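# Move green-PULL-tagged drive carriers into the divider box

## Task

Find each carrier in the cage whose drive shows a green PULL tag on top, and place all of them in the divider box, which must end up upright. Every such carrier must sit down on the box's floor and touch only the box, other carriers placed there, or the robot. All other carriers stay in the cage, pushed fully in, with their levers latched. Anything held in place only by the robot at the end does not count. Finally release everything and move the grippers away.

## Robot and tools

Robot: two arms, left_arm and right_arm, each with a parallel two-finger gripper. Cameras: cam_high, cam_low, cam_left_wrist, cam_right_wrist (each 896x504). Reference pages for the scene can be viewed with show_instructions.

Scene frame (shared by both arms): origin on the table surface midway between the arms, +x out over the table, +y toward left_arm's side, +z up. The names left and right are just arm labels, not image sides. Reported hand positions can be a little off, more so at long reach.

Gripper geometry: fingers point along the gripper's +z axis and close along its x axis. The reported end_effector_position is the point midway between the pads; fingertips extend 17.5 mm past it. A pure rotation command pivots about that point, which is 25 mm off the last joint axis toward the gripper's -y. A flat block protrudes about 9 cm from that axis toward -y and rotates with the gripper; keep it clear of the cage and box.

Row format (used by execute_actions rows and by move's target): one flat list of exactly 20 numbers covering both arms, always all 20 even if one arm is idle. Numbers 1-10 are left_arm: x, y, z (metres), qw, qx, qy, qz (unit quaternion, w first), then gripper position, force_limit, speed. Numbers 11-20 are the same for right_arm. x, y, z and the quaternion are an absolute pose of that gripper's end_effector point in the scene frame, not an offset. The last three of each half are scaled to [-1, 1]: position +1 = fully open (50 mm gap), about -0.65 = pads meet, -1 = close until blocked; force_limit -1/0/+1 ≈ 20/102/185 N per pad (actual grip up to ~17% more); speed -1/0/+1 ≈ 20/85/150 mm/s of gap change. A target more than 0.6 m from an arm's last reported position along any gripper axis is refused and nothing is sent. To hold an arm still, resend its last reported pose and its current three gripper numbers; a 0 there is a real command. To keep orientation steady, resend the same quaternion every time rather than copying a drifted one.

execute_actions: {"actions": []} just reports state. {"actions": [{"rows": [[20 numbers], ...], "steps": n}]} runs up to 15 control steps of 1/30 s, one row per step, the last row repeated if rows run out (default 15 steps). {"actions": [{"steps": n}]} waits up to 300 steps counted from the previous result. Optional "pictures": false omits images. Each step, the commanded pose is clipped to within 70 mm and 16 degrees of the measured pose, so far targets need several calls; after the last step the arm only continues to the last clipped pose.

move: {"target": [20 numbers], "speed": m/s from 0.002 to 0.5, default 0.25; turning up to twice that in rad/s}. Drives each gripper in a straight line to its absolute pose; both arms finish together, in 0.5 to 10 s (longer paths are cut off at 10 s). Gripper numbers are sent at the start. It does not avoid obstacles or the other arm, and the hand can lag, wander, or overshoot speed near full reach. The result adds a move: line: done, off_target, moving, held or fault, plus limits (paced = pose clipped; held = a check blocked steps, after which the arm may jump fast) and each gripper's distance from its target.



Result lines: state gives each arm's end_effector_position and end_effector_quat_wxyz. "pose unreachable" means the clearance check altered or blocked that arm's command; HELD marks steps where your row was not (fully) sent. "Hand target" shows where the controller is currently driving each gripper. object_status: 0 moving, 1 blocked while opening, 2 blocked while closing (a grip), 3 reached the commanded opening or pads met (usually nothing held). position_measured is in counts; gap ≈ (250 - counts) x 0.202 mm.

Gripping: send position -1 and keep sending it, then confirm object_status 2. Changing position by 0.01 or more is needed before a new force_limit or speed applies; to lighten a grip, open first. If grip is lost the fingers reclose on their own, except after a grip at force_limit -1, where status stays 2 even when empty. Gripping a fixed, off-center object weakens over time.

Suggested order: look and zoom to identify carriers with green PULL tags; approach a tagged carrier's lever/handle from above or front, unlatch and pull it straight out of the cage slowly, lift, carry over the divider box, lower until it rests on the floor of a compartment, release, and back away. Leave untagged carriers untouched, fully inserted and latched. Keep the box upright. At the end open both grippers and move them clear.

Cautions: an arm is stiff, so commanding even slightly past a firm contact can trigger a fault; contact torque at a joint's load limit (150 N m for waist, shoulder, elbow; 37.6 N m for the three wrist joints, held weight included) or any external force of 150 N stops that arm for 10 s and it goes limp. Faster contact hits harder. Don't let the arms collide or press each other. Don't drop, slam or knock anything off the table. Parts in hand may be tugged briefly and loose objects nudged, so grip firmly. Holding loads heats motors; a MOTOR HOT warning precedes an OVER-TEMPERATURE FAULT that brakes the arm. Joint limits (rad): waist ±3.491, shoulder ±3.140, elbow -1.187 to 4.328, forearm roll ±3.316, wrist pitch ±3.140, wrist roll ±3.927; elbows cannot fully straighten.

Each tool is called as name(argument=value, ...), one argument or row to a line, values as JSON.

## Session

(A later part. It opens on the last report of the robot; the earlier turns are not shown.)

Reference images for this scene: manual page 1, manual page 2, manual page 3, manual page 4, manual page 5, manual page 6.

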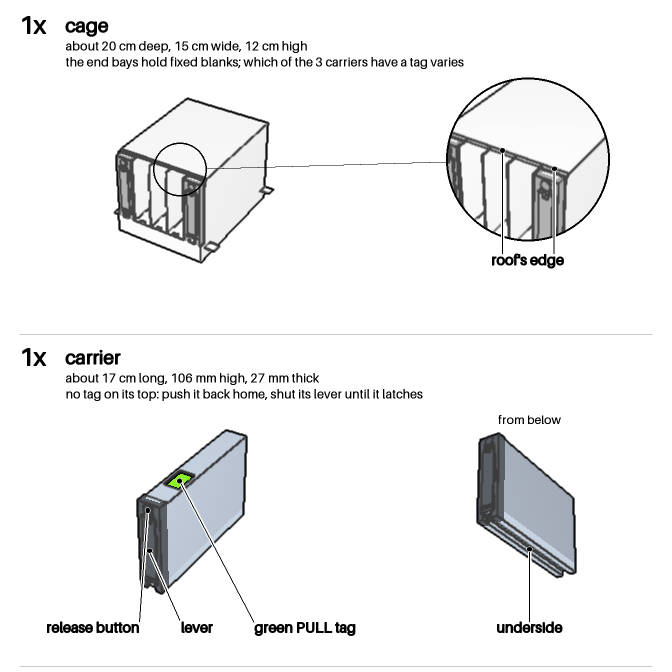

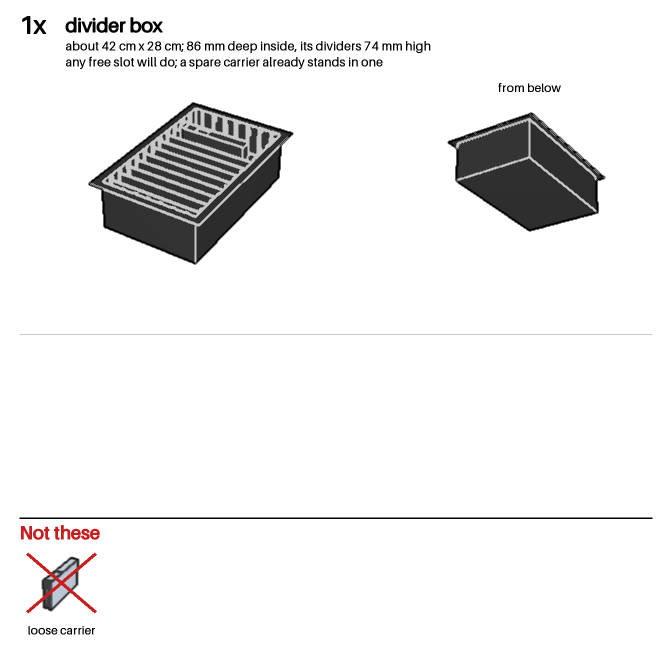

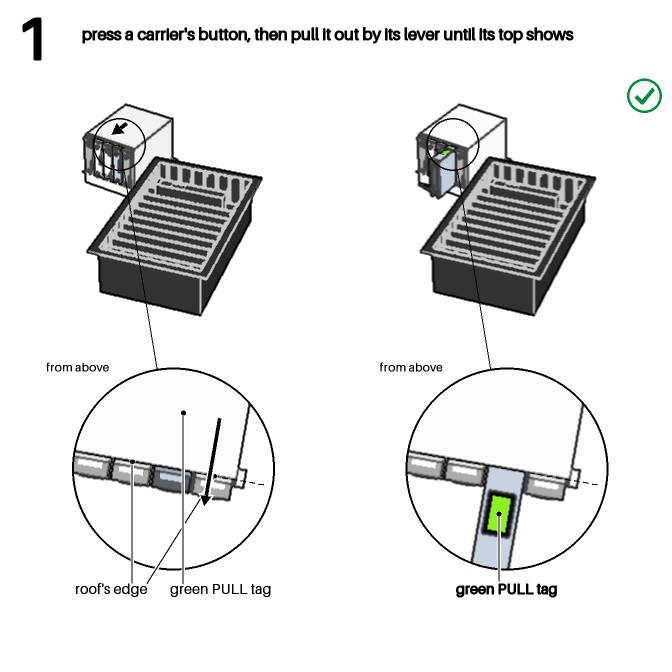

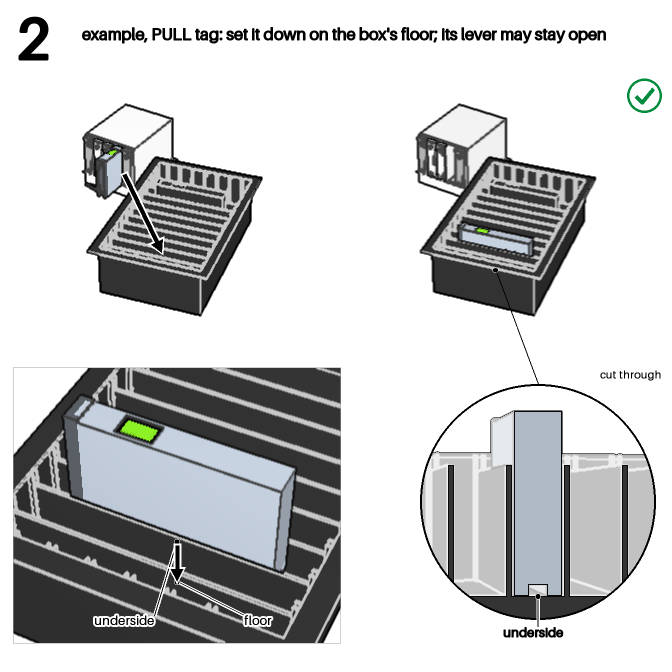

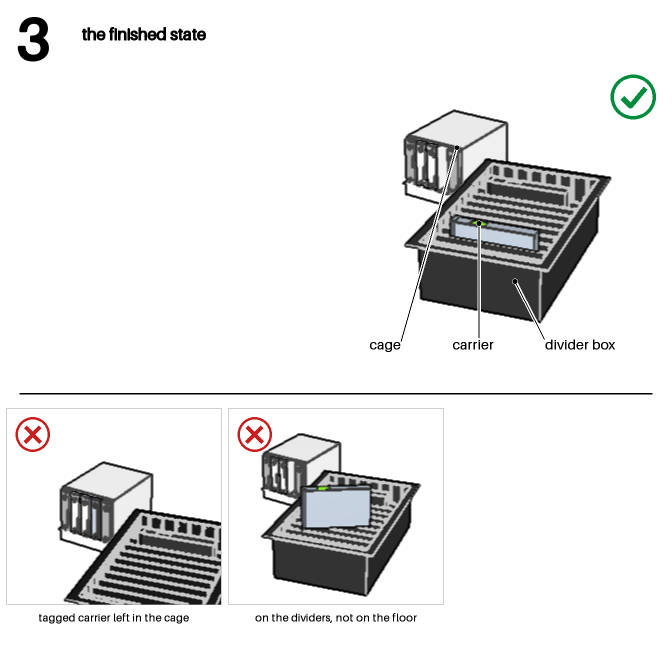

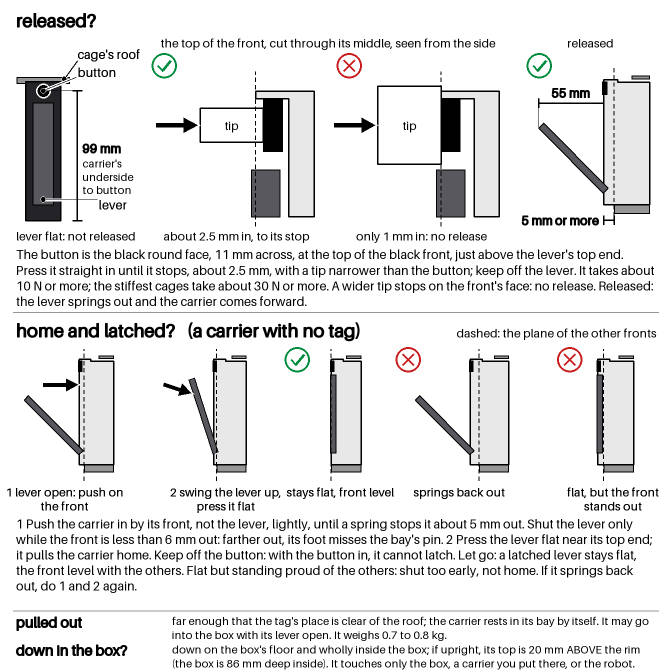

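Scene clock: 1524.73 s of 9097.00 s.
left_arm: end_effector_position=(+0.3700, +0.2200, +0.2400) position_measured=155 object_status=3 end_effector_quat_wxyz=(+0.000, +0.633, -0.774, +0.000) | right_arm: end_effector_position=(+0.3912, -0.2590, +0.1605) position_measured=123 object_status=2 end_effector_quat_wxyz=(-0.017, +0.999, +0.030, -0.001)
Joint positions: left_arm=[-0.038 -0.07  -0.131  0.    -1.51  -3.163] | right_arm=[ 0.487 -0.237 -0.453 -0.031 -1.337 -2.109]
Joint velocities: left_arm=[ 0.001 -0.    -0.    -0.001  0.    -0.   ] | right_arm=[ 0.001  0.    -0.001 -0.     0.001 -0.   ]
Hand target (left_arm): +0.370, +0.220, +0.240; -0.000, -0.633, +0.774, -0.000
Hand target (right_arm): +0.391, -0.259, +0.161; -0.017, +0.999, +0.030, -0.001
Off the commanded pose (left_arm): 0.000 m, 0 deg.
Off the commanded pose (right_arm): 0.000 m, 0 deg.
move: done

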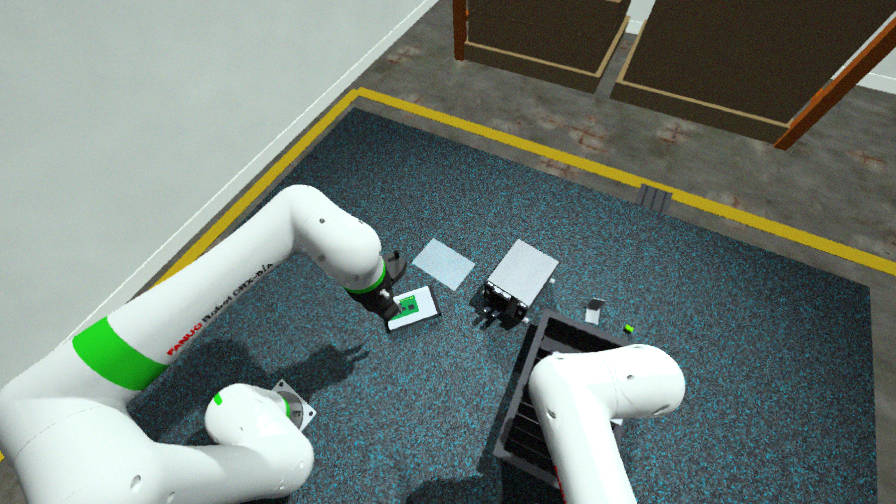

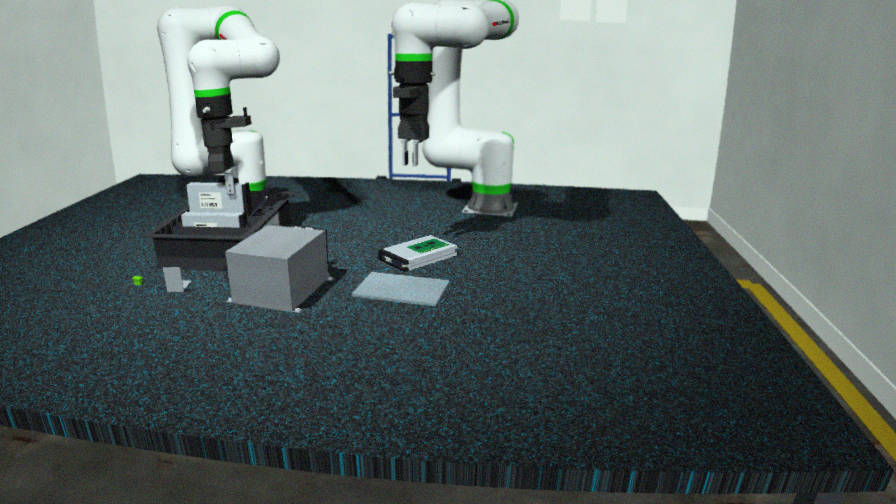

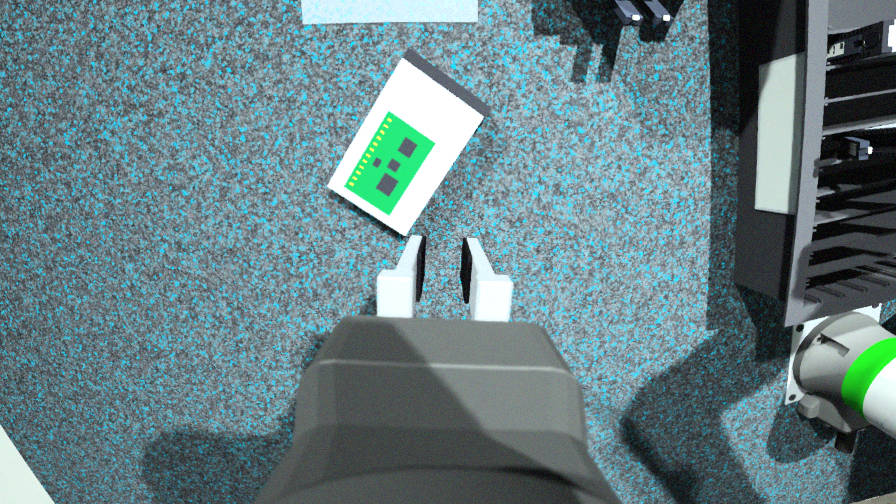

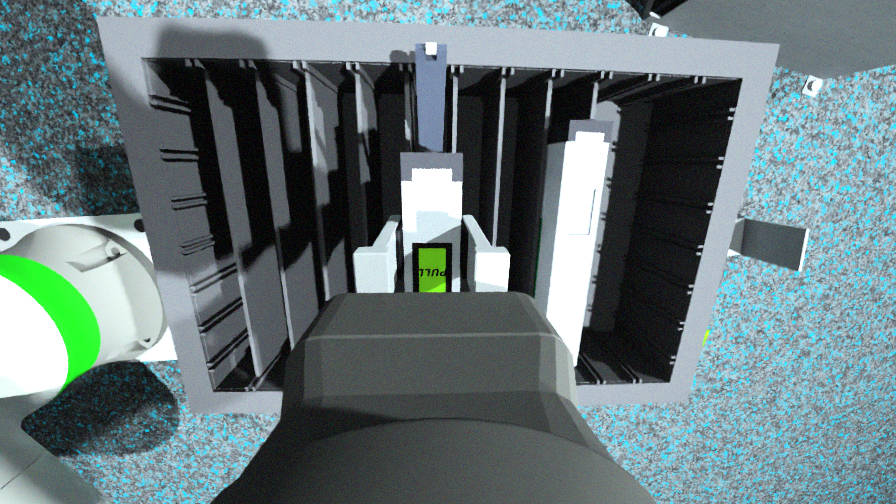

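move(
  target=[0.37,0.22,0.24,0,0.6327,-0.7744,0,-0.02,0,0.5, 0.3912,-0.259,0.148,-0.0174,0.9994,0.0297,-0.0005,-0.97,0.4,-0.3],
  speed=0.006,
)

zoom_image(
  camera="cam_right_wrist",
  region=[330,20,570,200],
)

Scene clock: 1531.13 s of 9097.00 s.
left_arm: end_effector_position=(+0.3700, +0.2200, +0.2400) position_measured=155 object_status=3 end_effector_quat_wxyz=(+0.000, +0.633, -0.774, +0.000) | right_arm: end_effector_position=(+0.3912, -0.2590, +0.1480) position_measured=123 object_status=2 end_effector_quat_wxyz=(-0.017, +0.999, +0.030, -0.001)
Joint positions: left_arm=[-0.038 -0.07  -0.131  0.    -1.51  -3.163] | right_arm=[ 0.487 -0.229 -0.476 -0.031 -1.305 -2.108]
Joint velocities: left_arm=[-0.001  0.    -0.    -0.    -0.002  0.001] | right_arm=[ 0.001  0.    -0.001  0.     0.001 -0.   ]
Hand target (left_arm): +0.370, +0.220, +0.240; -0.000, -0.633, +0.774, -0.000
Hand target (right_arm): +0.391, -0.259, +0.148; -0.017, +0.999, +0.030, -0.001
Off the commanded pose (left_arm): 0.000 m, 0 deg.
Off the commanded pose (right_arm): 0.000 m, 0 deg.
After step 90, 1.10 s passed at rest.
move: done

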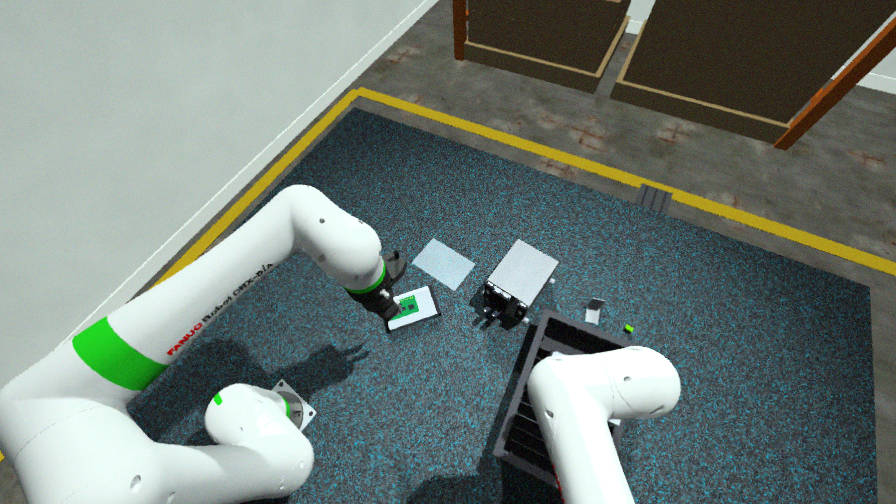

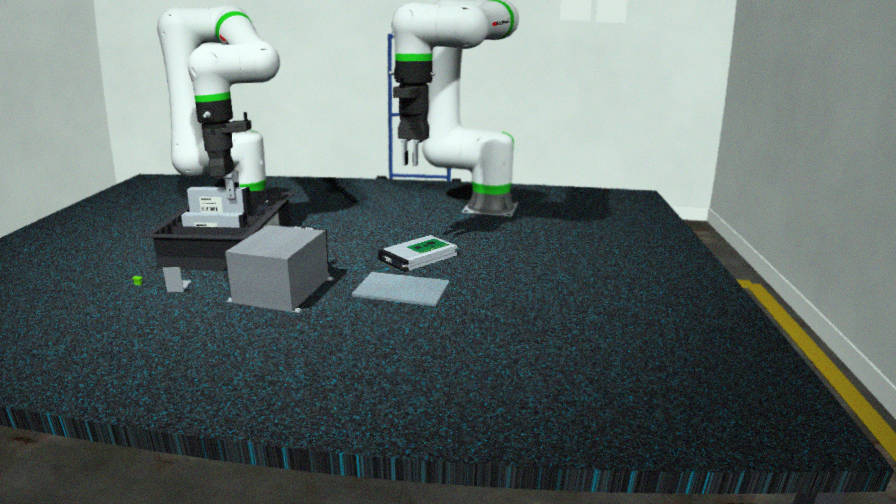

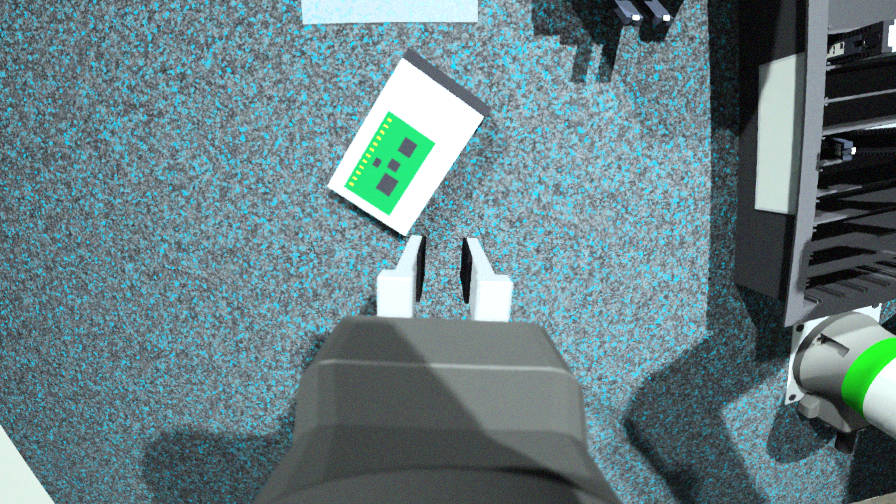

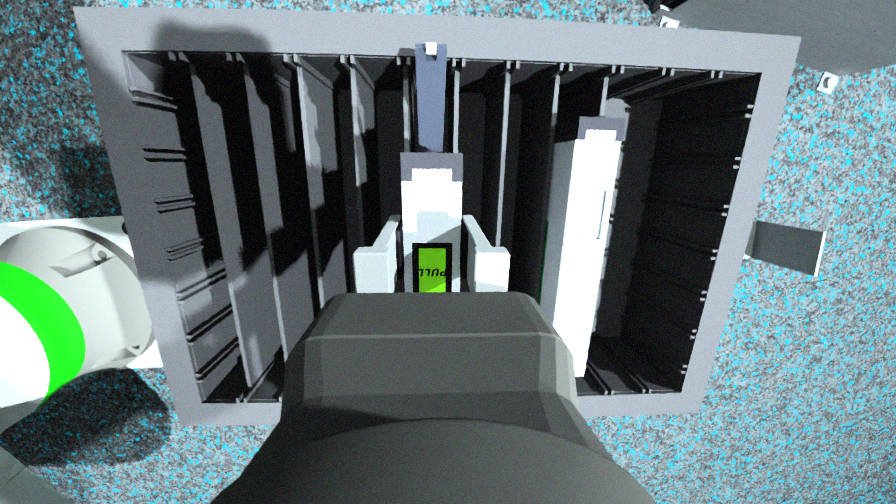

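Region (330, 20, 570, 200) of cam_right_wrist's 896x504 image, scaled by 2.100, with more detail than that image has; it fills the top 378 rows of this view, and the rest is white.

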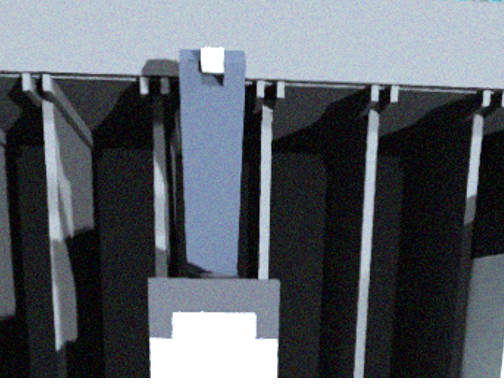

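move(
  target=[0.37,0.22,0.24,0,0.6327,-0.7744,0,-0.02,0,0.5, 0.3913,-0.2605,0.134,-0.0174,0.9994,0.0297,-0.0005,-0.97,0.4,-0.3],
  speed=0.006,
)

zoom_image(
  camera="cam_right_wrist",
  region=[330,20,570,200],
)

Scene clock: 1541.57 s of 9097.00 s.
left_arm: end_effector_position=(+0.3700, +0.2200, +0.2400) position_measured=155 object_status=3 end_effector_quat_wxyz=(+0.000, +0.633, -0.774, +0.000) | right_arm: end_effector_position=(+0.3913, -0.2605, +0.1340) position_measured=123 object_status=2 end_effector_quat_wxyz=(-0.017, +0.999, +0.030, -0.001)
Joint positions: left_arm=[-0.038 -0.07  -0.131  0.    -1.51  -3.163] | right_arm=[ 0.483 -0.219 -0.502 -0.031 -1.269 -2.103]
Joint velocities: left_arm=[ 0.001  0.     0.    -0.001 -0.001  0.002] | right_arm=[ 0.     0.001 -0.001 -0.     0.001  0.001]
Hand target (left_arm): +0.370, +0.220, +0.240; -0.000, -0.633, +0.774, -0.000
Hand target (right_arm): +0.391, -0.261, +0.134; -0.017, +0.999, +0.030, -0.001
Off the commanded pose (left_arm): 0.000 m, 0 deg.
Off the commanded pose (right_arm): 0.000 m, 0 deg.
After step 90, 4.87 s passed at rest.
move: done

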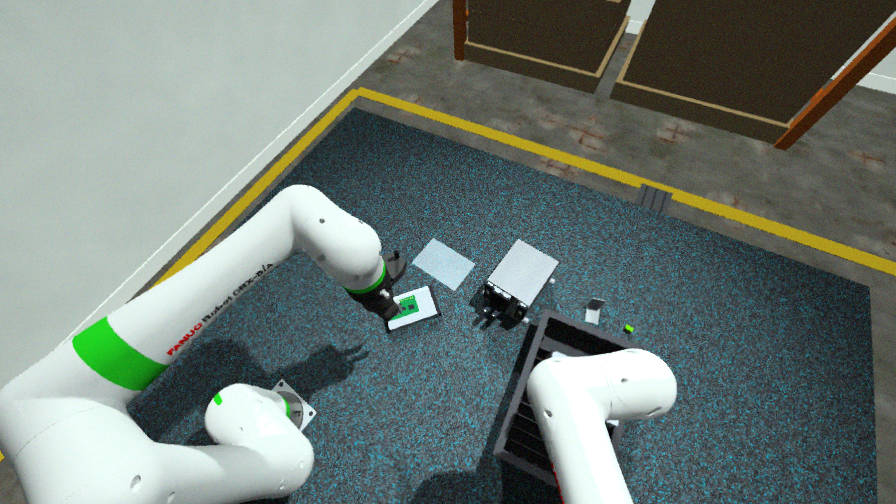

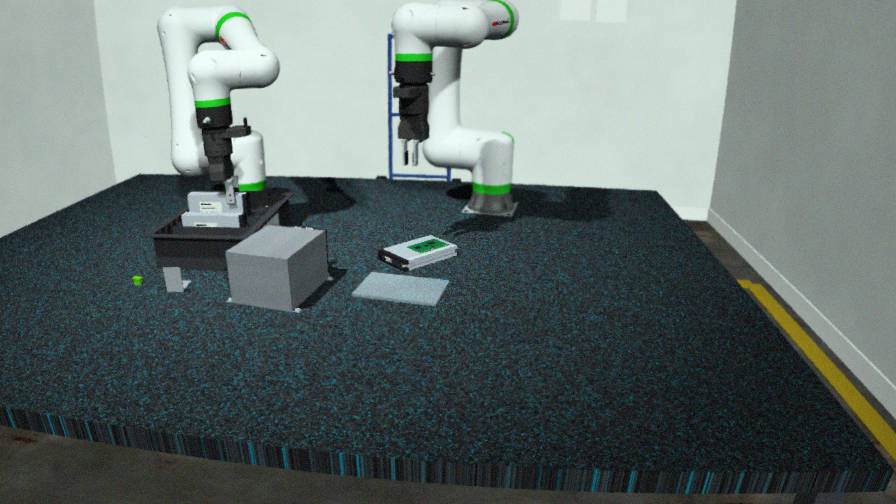

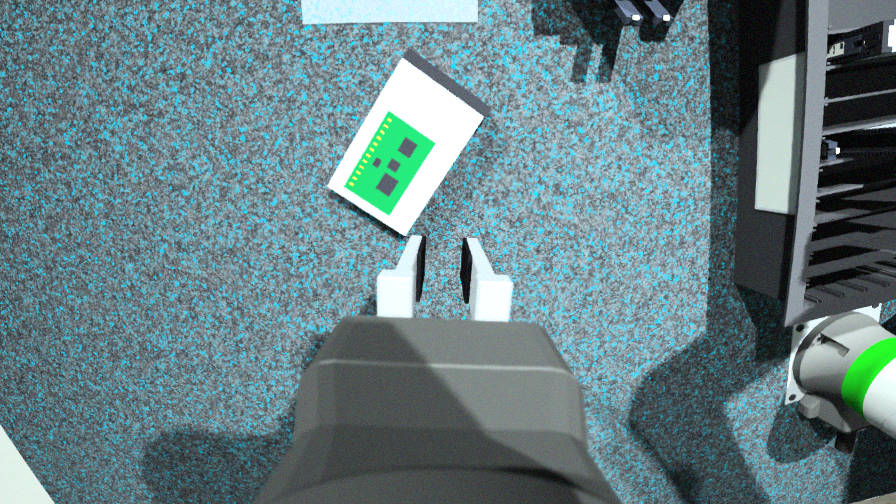

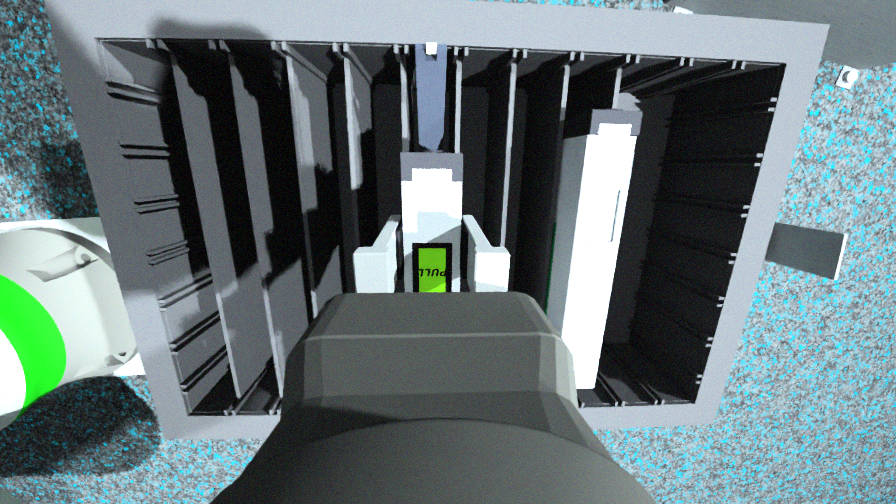

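Region (330, 20, 570, 200) of cam_right_wrist's 896x504 image, scaled by 2.100, with more detail than that image has; it fills the top 378 rows of this view, and the rest is white.

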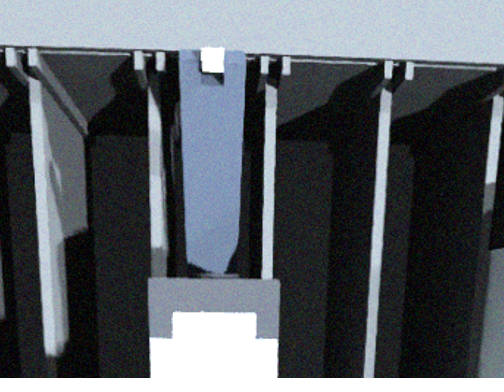

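move(
  target=[0.37,0.22,0.24,0,0.6327,-0.7744,0,-0.02,0,0.5, 0.3913,-0.2605,0.118,-0.0174,0.9994,0.0297,-0.0005,-0.97,0.4,-0.3],
  speed=0.007,
)

zoom_image(
  camera="cam_right_wrist",
  region=[310,0,570,200],
)

Scene clock: 1547.13 s of 9097.00 s.
left_arm: end_effector_position=(+0.3700, +0.2200, +0.2400) position_measured=155 object_status=3 end_effector_quat_wxyz=(+0.000, +0.633, -0.774, -0.000) | right_arm: end_effector_position=(+0.3913, -0.2605, +0.1180) position_measured=123 object_status=2 end_effector_quat_wxyz=(-0.017, +0.999, +0.030, -0.001)
Joint positions: left_arm=[-0.038 -0.07  -0.131  0.    -1.51  -3.163] | right_arm=[ 0.483 -0.205 -0.53  -0.032 -1.227 -2.101]
Joint velocities: left_arm=[0.    0.    0.    0.001 0.    0.   ] | right_arm=[-0.     0.001 -0.001  0.     0.001  0.   ]
Hand target (left_arm): +0.370, +0.220, +0.240; -0.000, -0.633, +0.774, -0.000
Hand target (right_arm): +0.391, -0.261, +0.118; -0.017, +0.999, +0.030, -0.001
Off the commanded pose (left_arm): 0.000 m, 0 deg.
Off the commanded pose (right_arm): 0.000 m, 0 deg.
After step 90, 0.07 s passed at rest.
move: done

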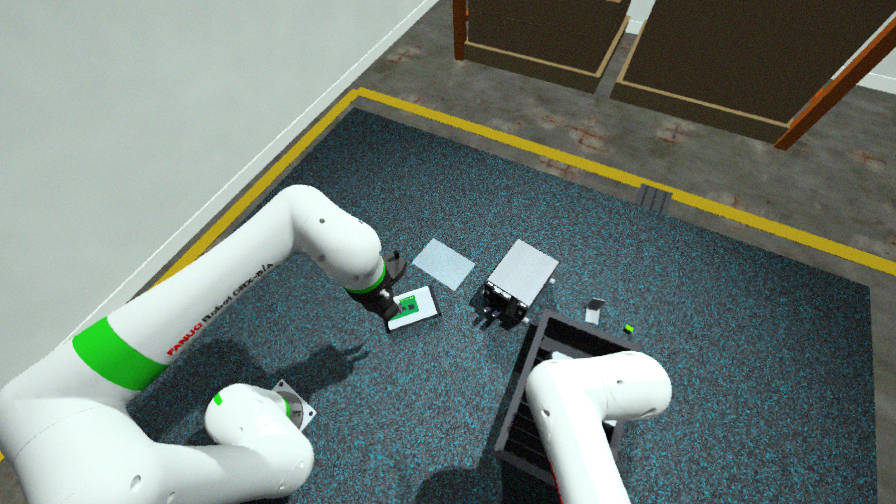

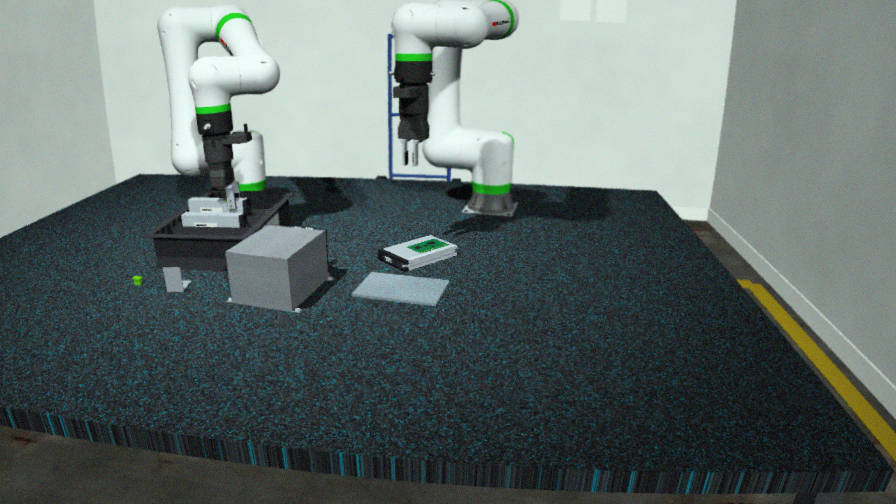

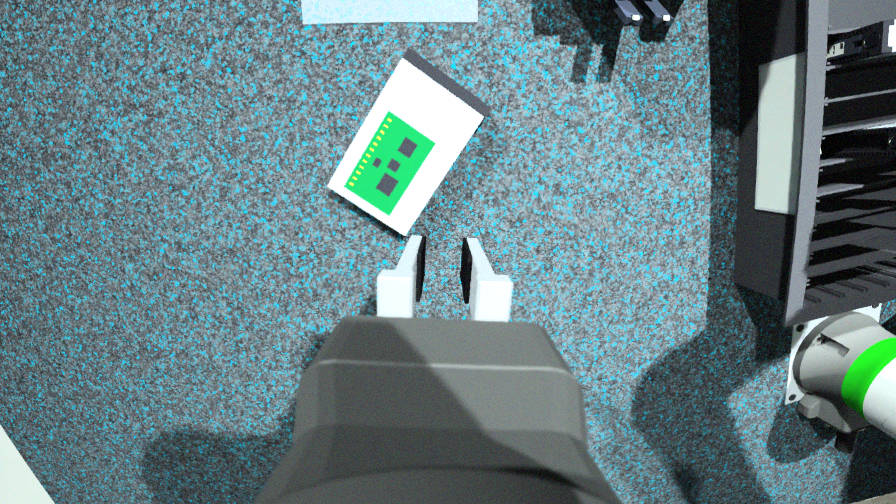

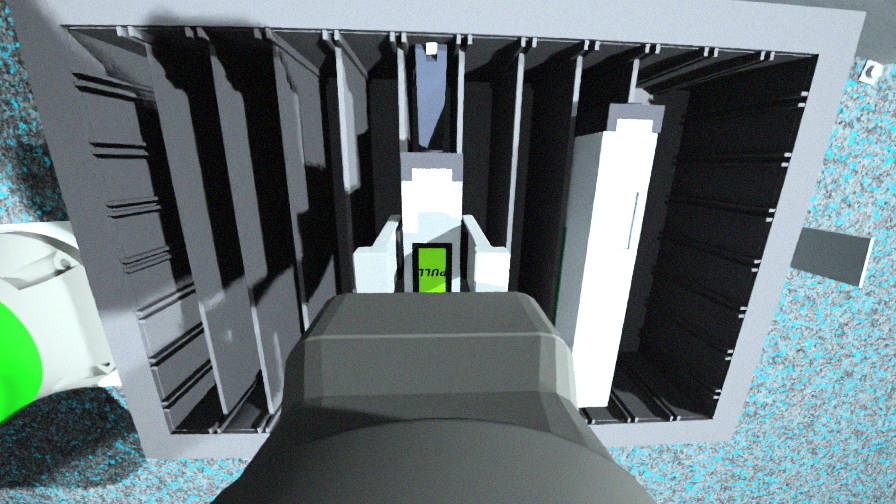

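Region (310, 0, 570, 200) of cam_right_wrist's 896x504 image, scaled by 1.938, with more detail than that image has; it fills the top 388 rows of this view, and the rest is white.

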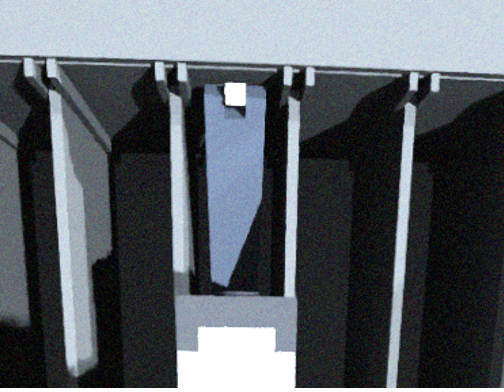

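move(
  target=[0.37,0.22,0.24,0,0.6327,-0.7744,0,-0.02,0,0.5, 0.3913,-0.2605,0.104,-0.0174,0.9994,0.0297,-0.0005,-0.97,0.4,-0.3],
  speed=0.007,
)

zoom_image(
  camera="cam_low",
  region=[150,160,310,260],
)

Scene clock: 1562.67 s of 9097.00 s.
left_arm: end_effector_position=(+0.3700, +0.2200, +0.2400) position_measured=155 object_status=3 end_effector_quat_wxyz=(+0.000, +0.633, -0.774, -0.000) | right_arm: end_effector_position=(+0.3918, -0.2605, +0.1062) position_measured=123 object_status=2 end_effector_quat_wxyz=(-0.017, +0.999, +0.030, +0.000)
Joint positions: left_arm=[-0.038 -0.07  -0.131  0.    -1.51  -3.163] | right_arm=[ 0.483 -0.193 -0.55  -0.031 -1.194 -2.1  ]
Joint velocities: left_arm=[-0.002  0.    -0.    -0.001 -0.     0.001] | right_arm=[-0. -0. -0. -0. -0. -0.]
Hand target (left_arm): +0.370, +0.220, +0.240; -0.000, -0.633, +0.774, -0.000
Hand target (right_arm): +0.392, -0.260, +0.106; -0.017, +0.999, +0.030, +0.000
Off the commanded pose (left_arm): 0.000 m, 0 deg.
Off the commanded pose (right_arm): 0.002 m, 0 deg.
FORCE FAULT: contact force on the right arm reached its limit, and that arm stopped for 10 seconds. The contact can be on any part of that arm, not only on its tool. That arm's remaining commands of this call were not run. That arm holds still and accepts commands again. Move the arm away from the contact; if what it grips holds it there, let go first. Pushing or pulling that hard again can fault the arm again.
After step 90, 0.47 s passed at rest.
move: fault (right_arm)

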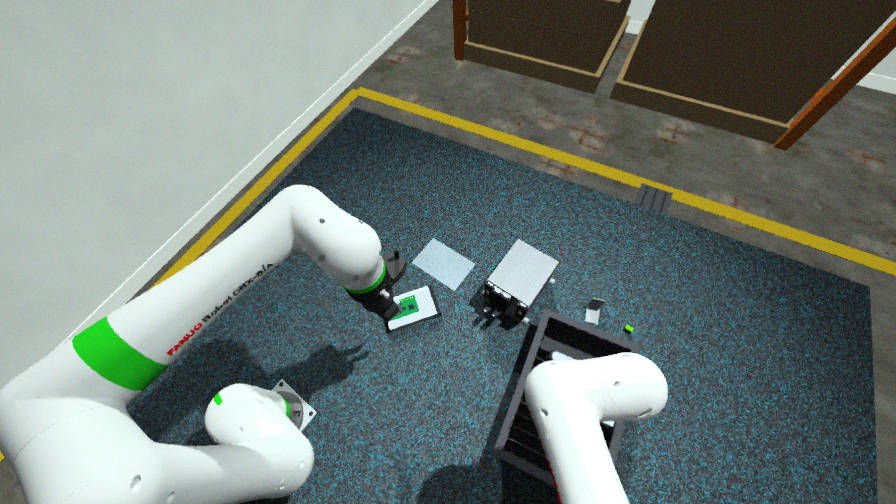

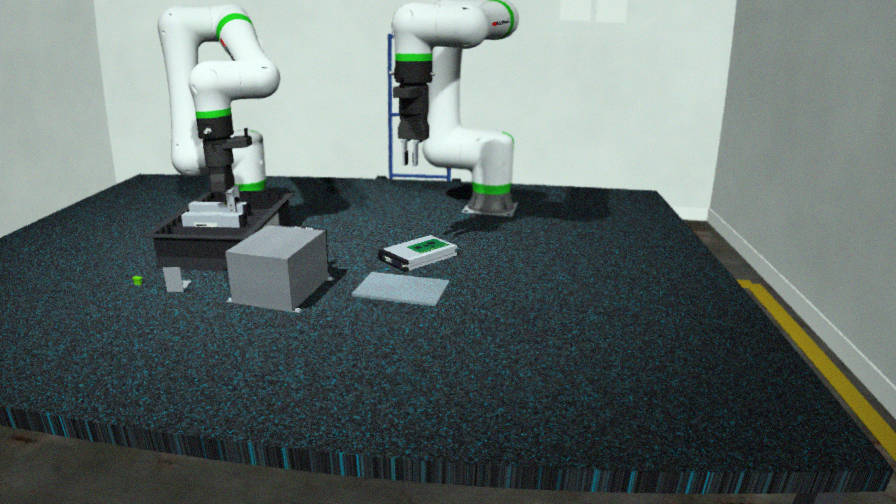

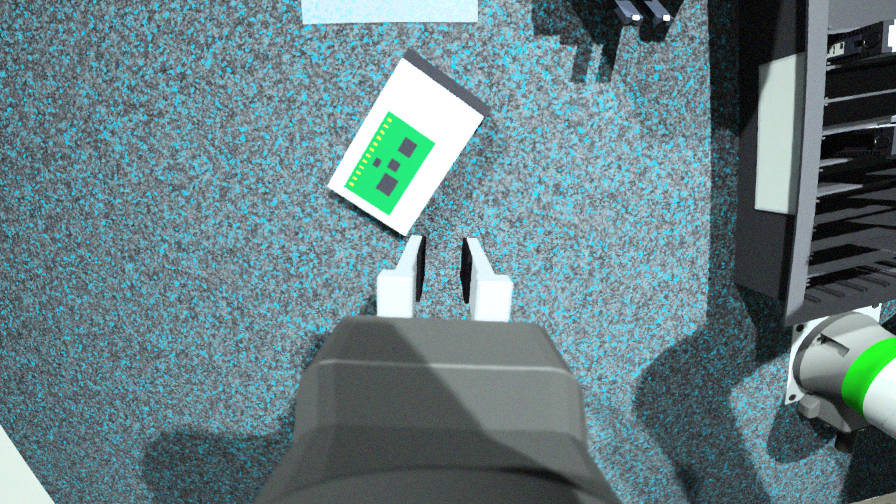

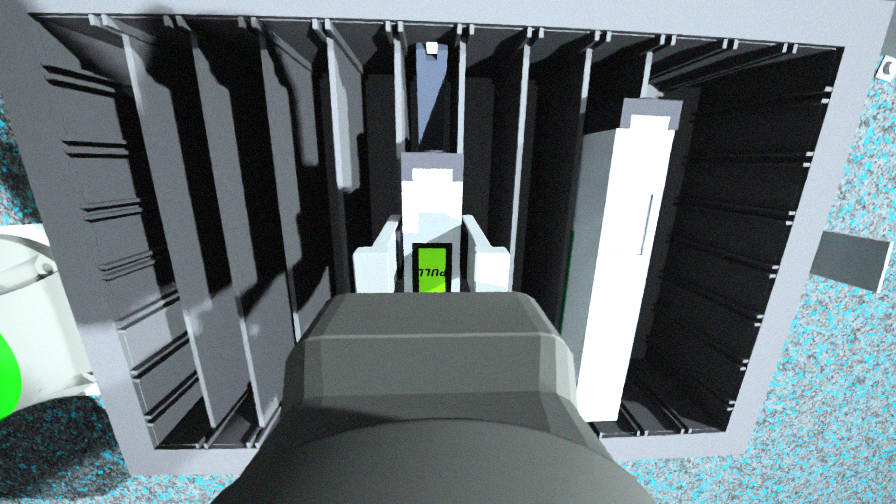

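Region (150, 160, 310, 260) of cam_low's 896x504 image, scaled by 3.150, with more detail than that image has; it fills the top 315 rows of this view, and the rest is white.

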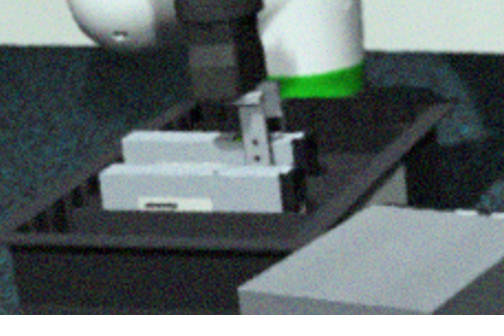

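zoom_image(
  camera="cam_right_wrist",
  region=[340,80,700,300],
)

zoom_image(
  camera="cam_low",
  region=[170,170,270,240],
)

Region (340, 80, 700, 300) of cam_right_wrist's 896x504 image, scaled by 1.400, with more detail than that image has.

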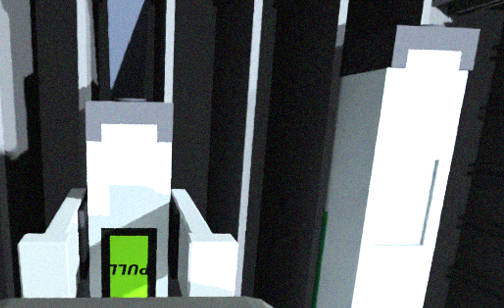

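Region (170, 170, 270, 240) of cam_low's 896x504 image, scaled by 5.040, with more detail than that image has; it fills the top 353 rows of this view, and the rest is white.

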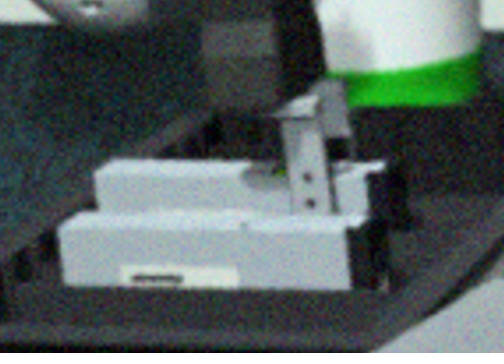

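move(
  target=[0.37,0.22,0.24,0,0.6327,-0.7744,0,-0.02,0,0.5, 0.3918,-0.2605,0.1066,-0.0174,0.9994,0.0297,-0.0005,0.45,-0.2,-0.8],
  speed=0.003,
)

zoom_image(
  camera="cam_right_wrist",
  region=[340,80,700,300],
)

Scene clock: 1579.60 s of 9097.00 s.
left_arm: end_effector_position=(+0.3700, +0.2200, +0.2400) position_measured=155 object_status=3 end_effector_quat_wxyz=(+0.000, +0.633, -0.774, -0.000) | right_arm: end_effector_position=(+0.3918, -0.2605, +0.1066) position_measured=85 object_status=3 end_effector_quat_wxyz=(-0.017, +0.999, +0.030, -0.000)
Joint positions: left_arm=[-0.038 -0.07  -0.131  0.    -1.51  -3.163] | right_arm=[ 0.482 -0.192 -0.548 -0.032 -1.197 -2.099]
Joint velocities: left_arm=[ 0.001 -0.     0.    -0.    -0.     0.001] | right_arm=[-0.001  0.     0.     0.    -0.     0.001]
Hand target (left_arm): +0.370, +0.220, +0.240; -0.000, -0.633, +0.774, -0.000
Hand target (right_arm): +0.392, -0.260, +0.107; -0.017, +0.999, +0.030, -0.001
Off the commanded pose (left_arm): 0.000 m, 0 deg.
Off the commanded pose (right_arm): 0.000 m, 0 deg.
After step 90, 13.23 s passed at rest.
move: done

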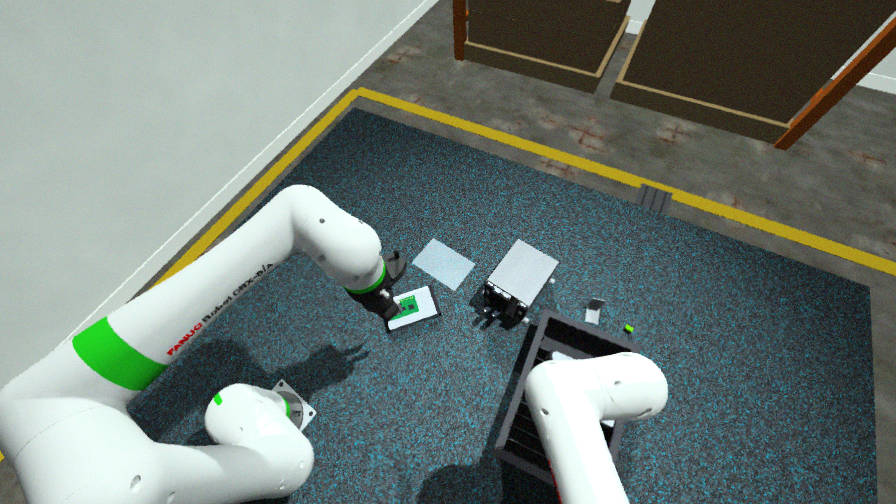

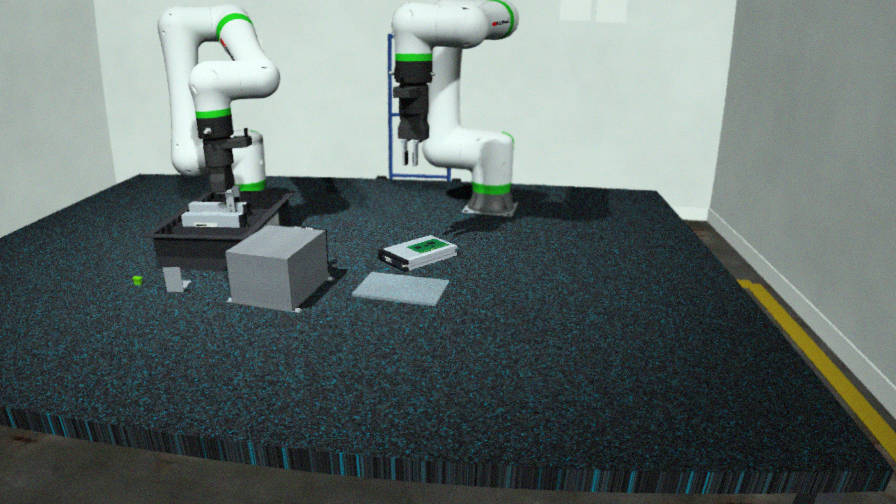

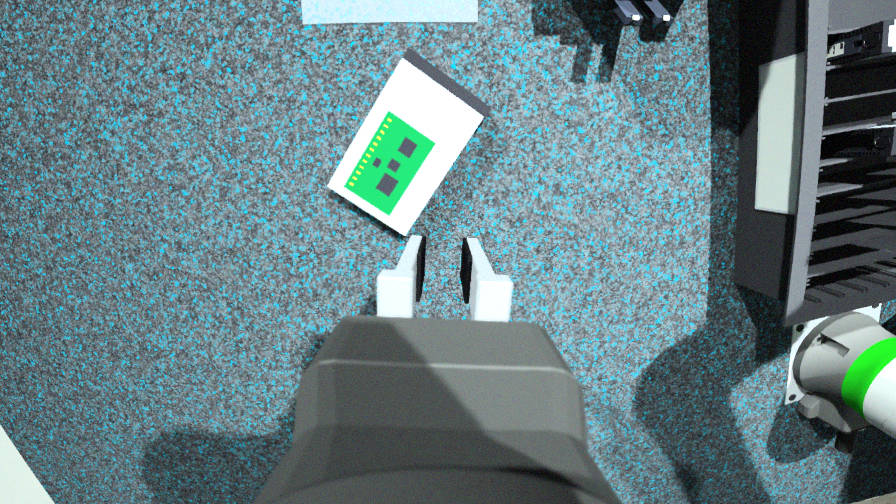

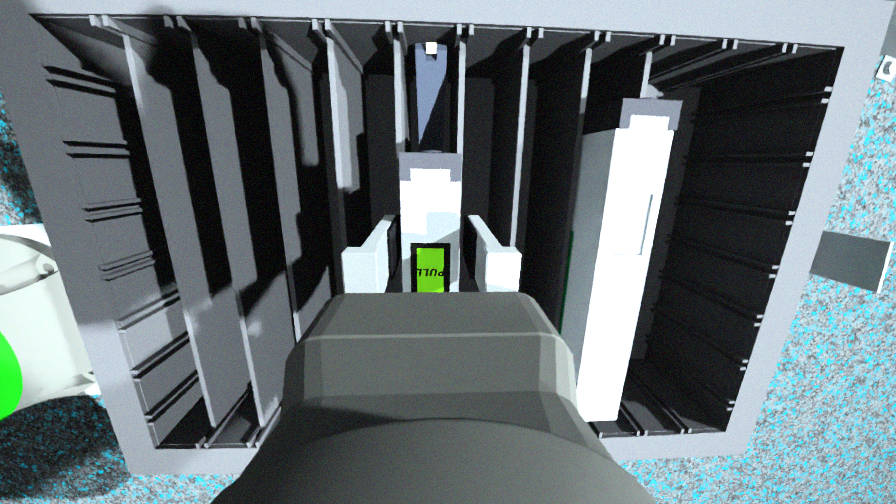

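Region (340, 80, 700, 300) of cam_right_wrist's 896x504 image, scaled by 1.400, with more detail than that image has.

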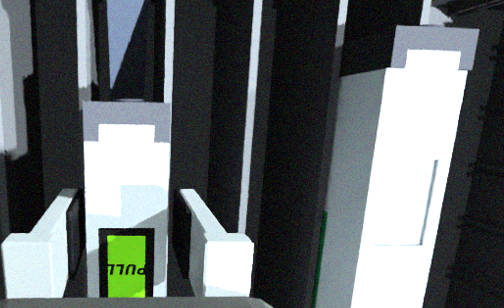

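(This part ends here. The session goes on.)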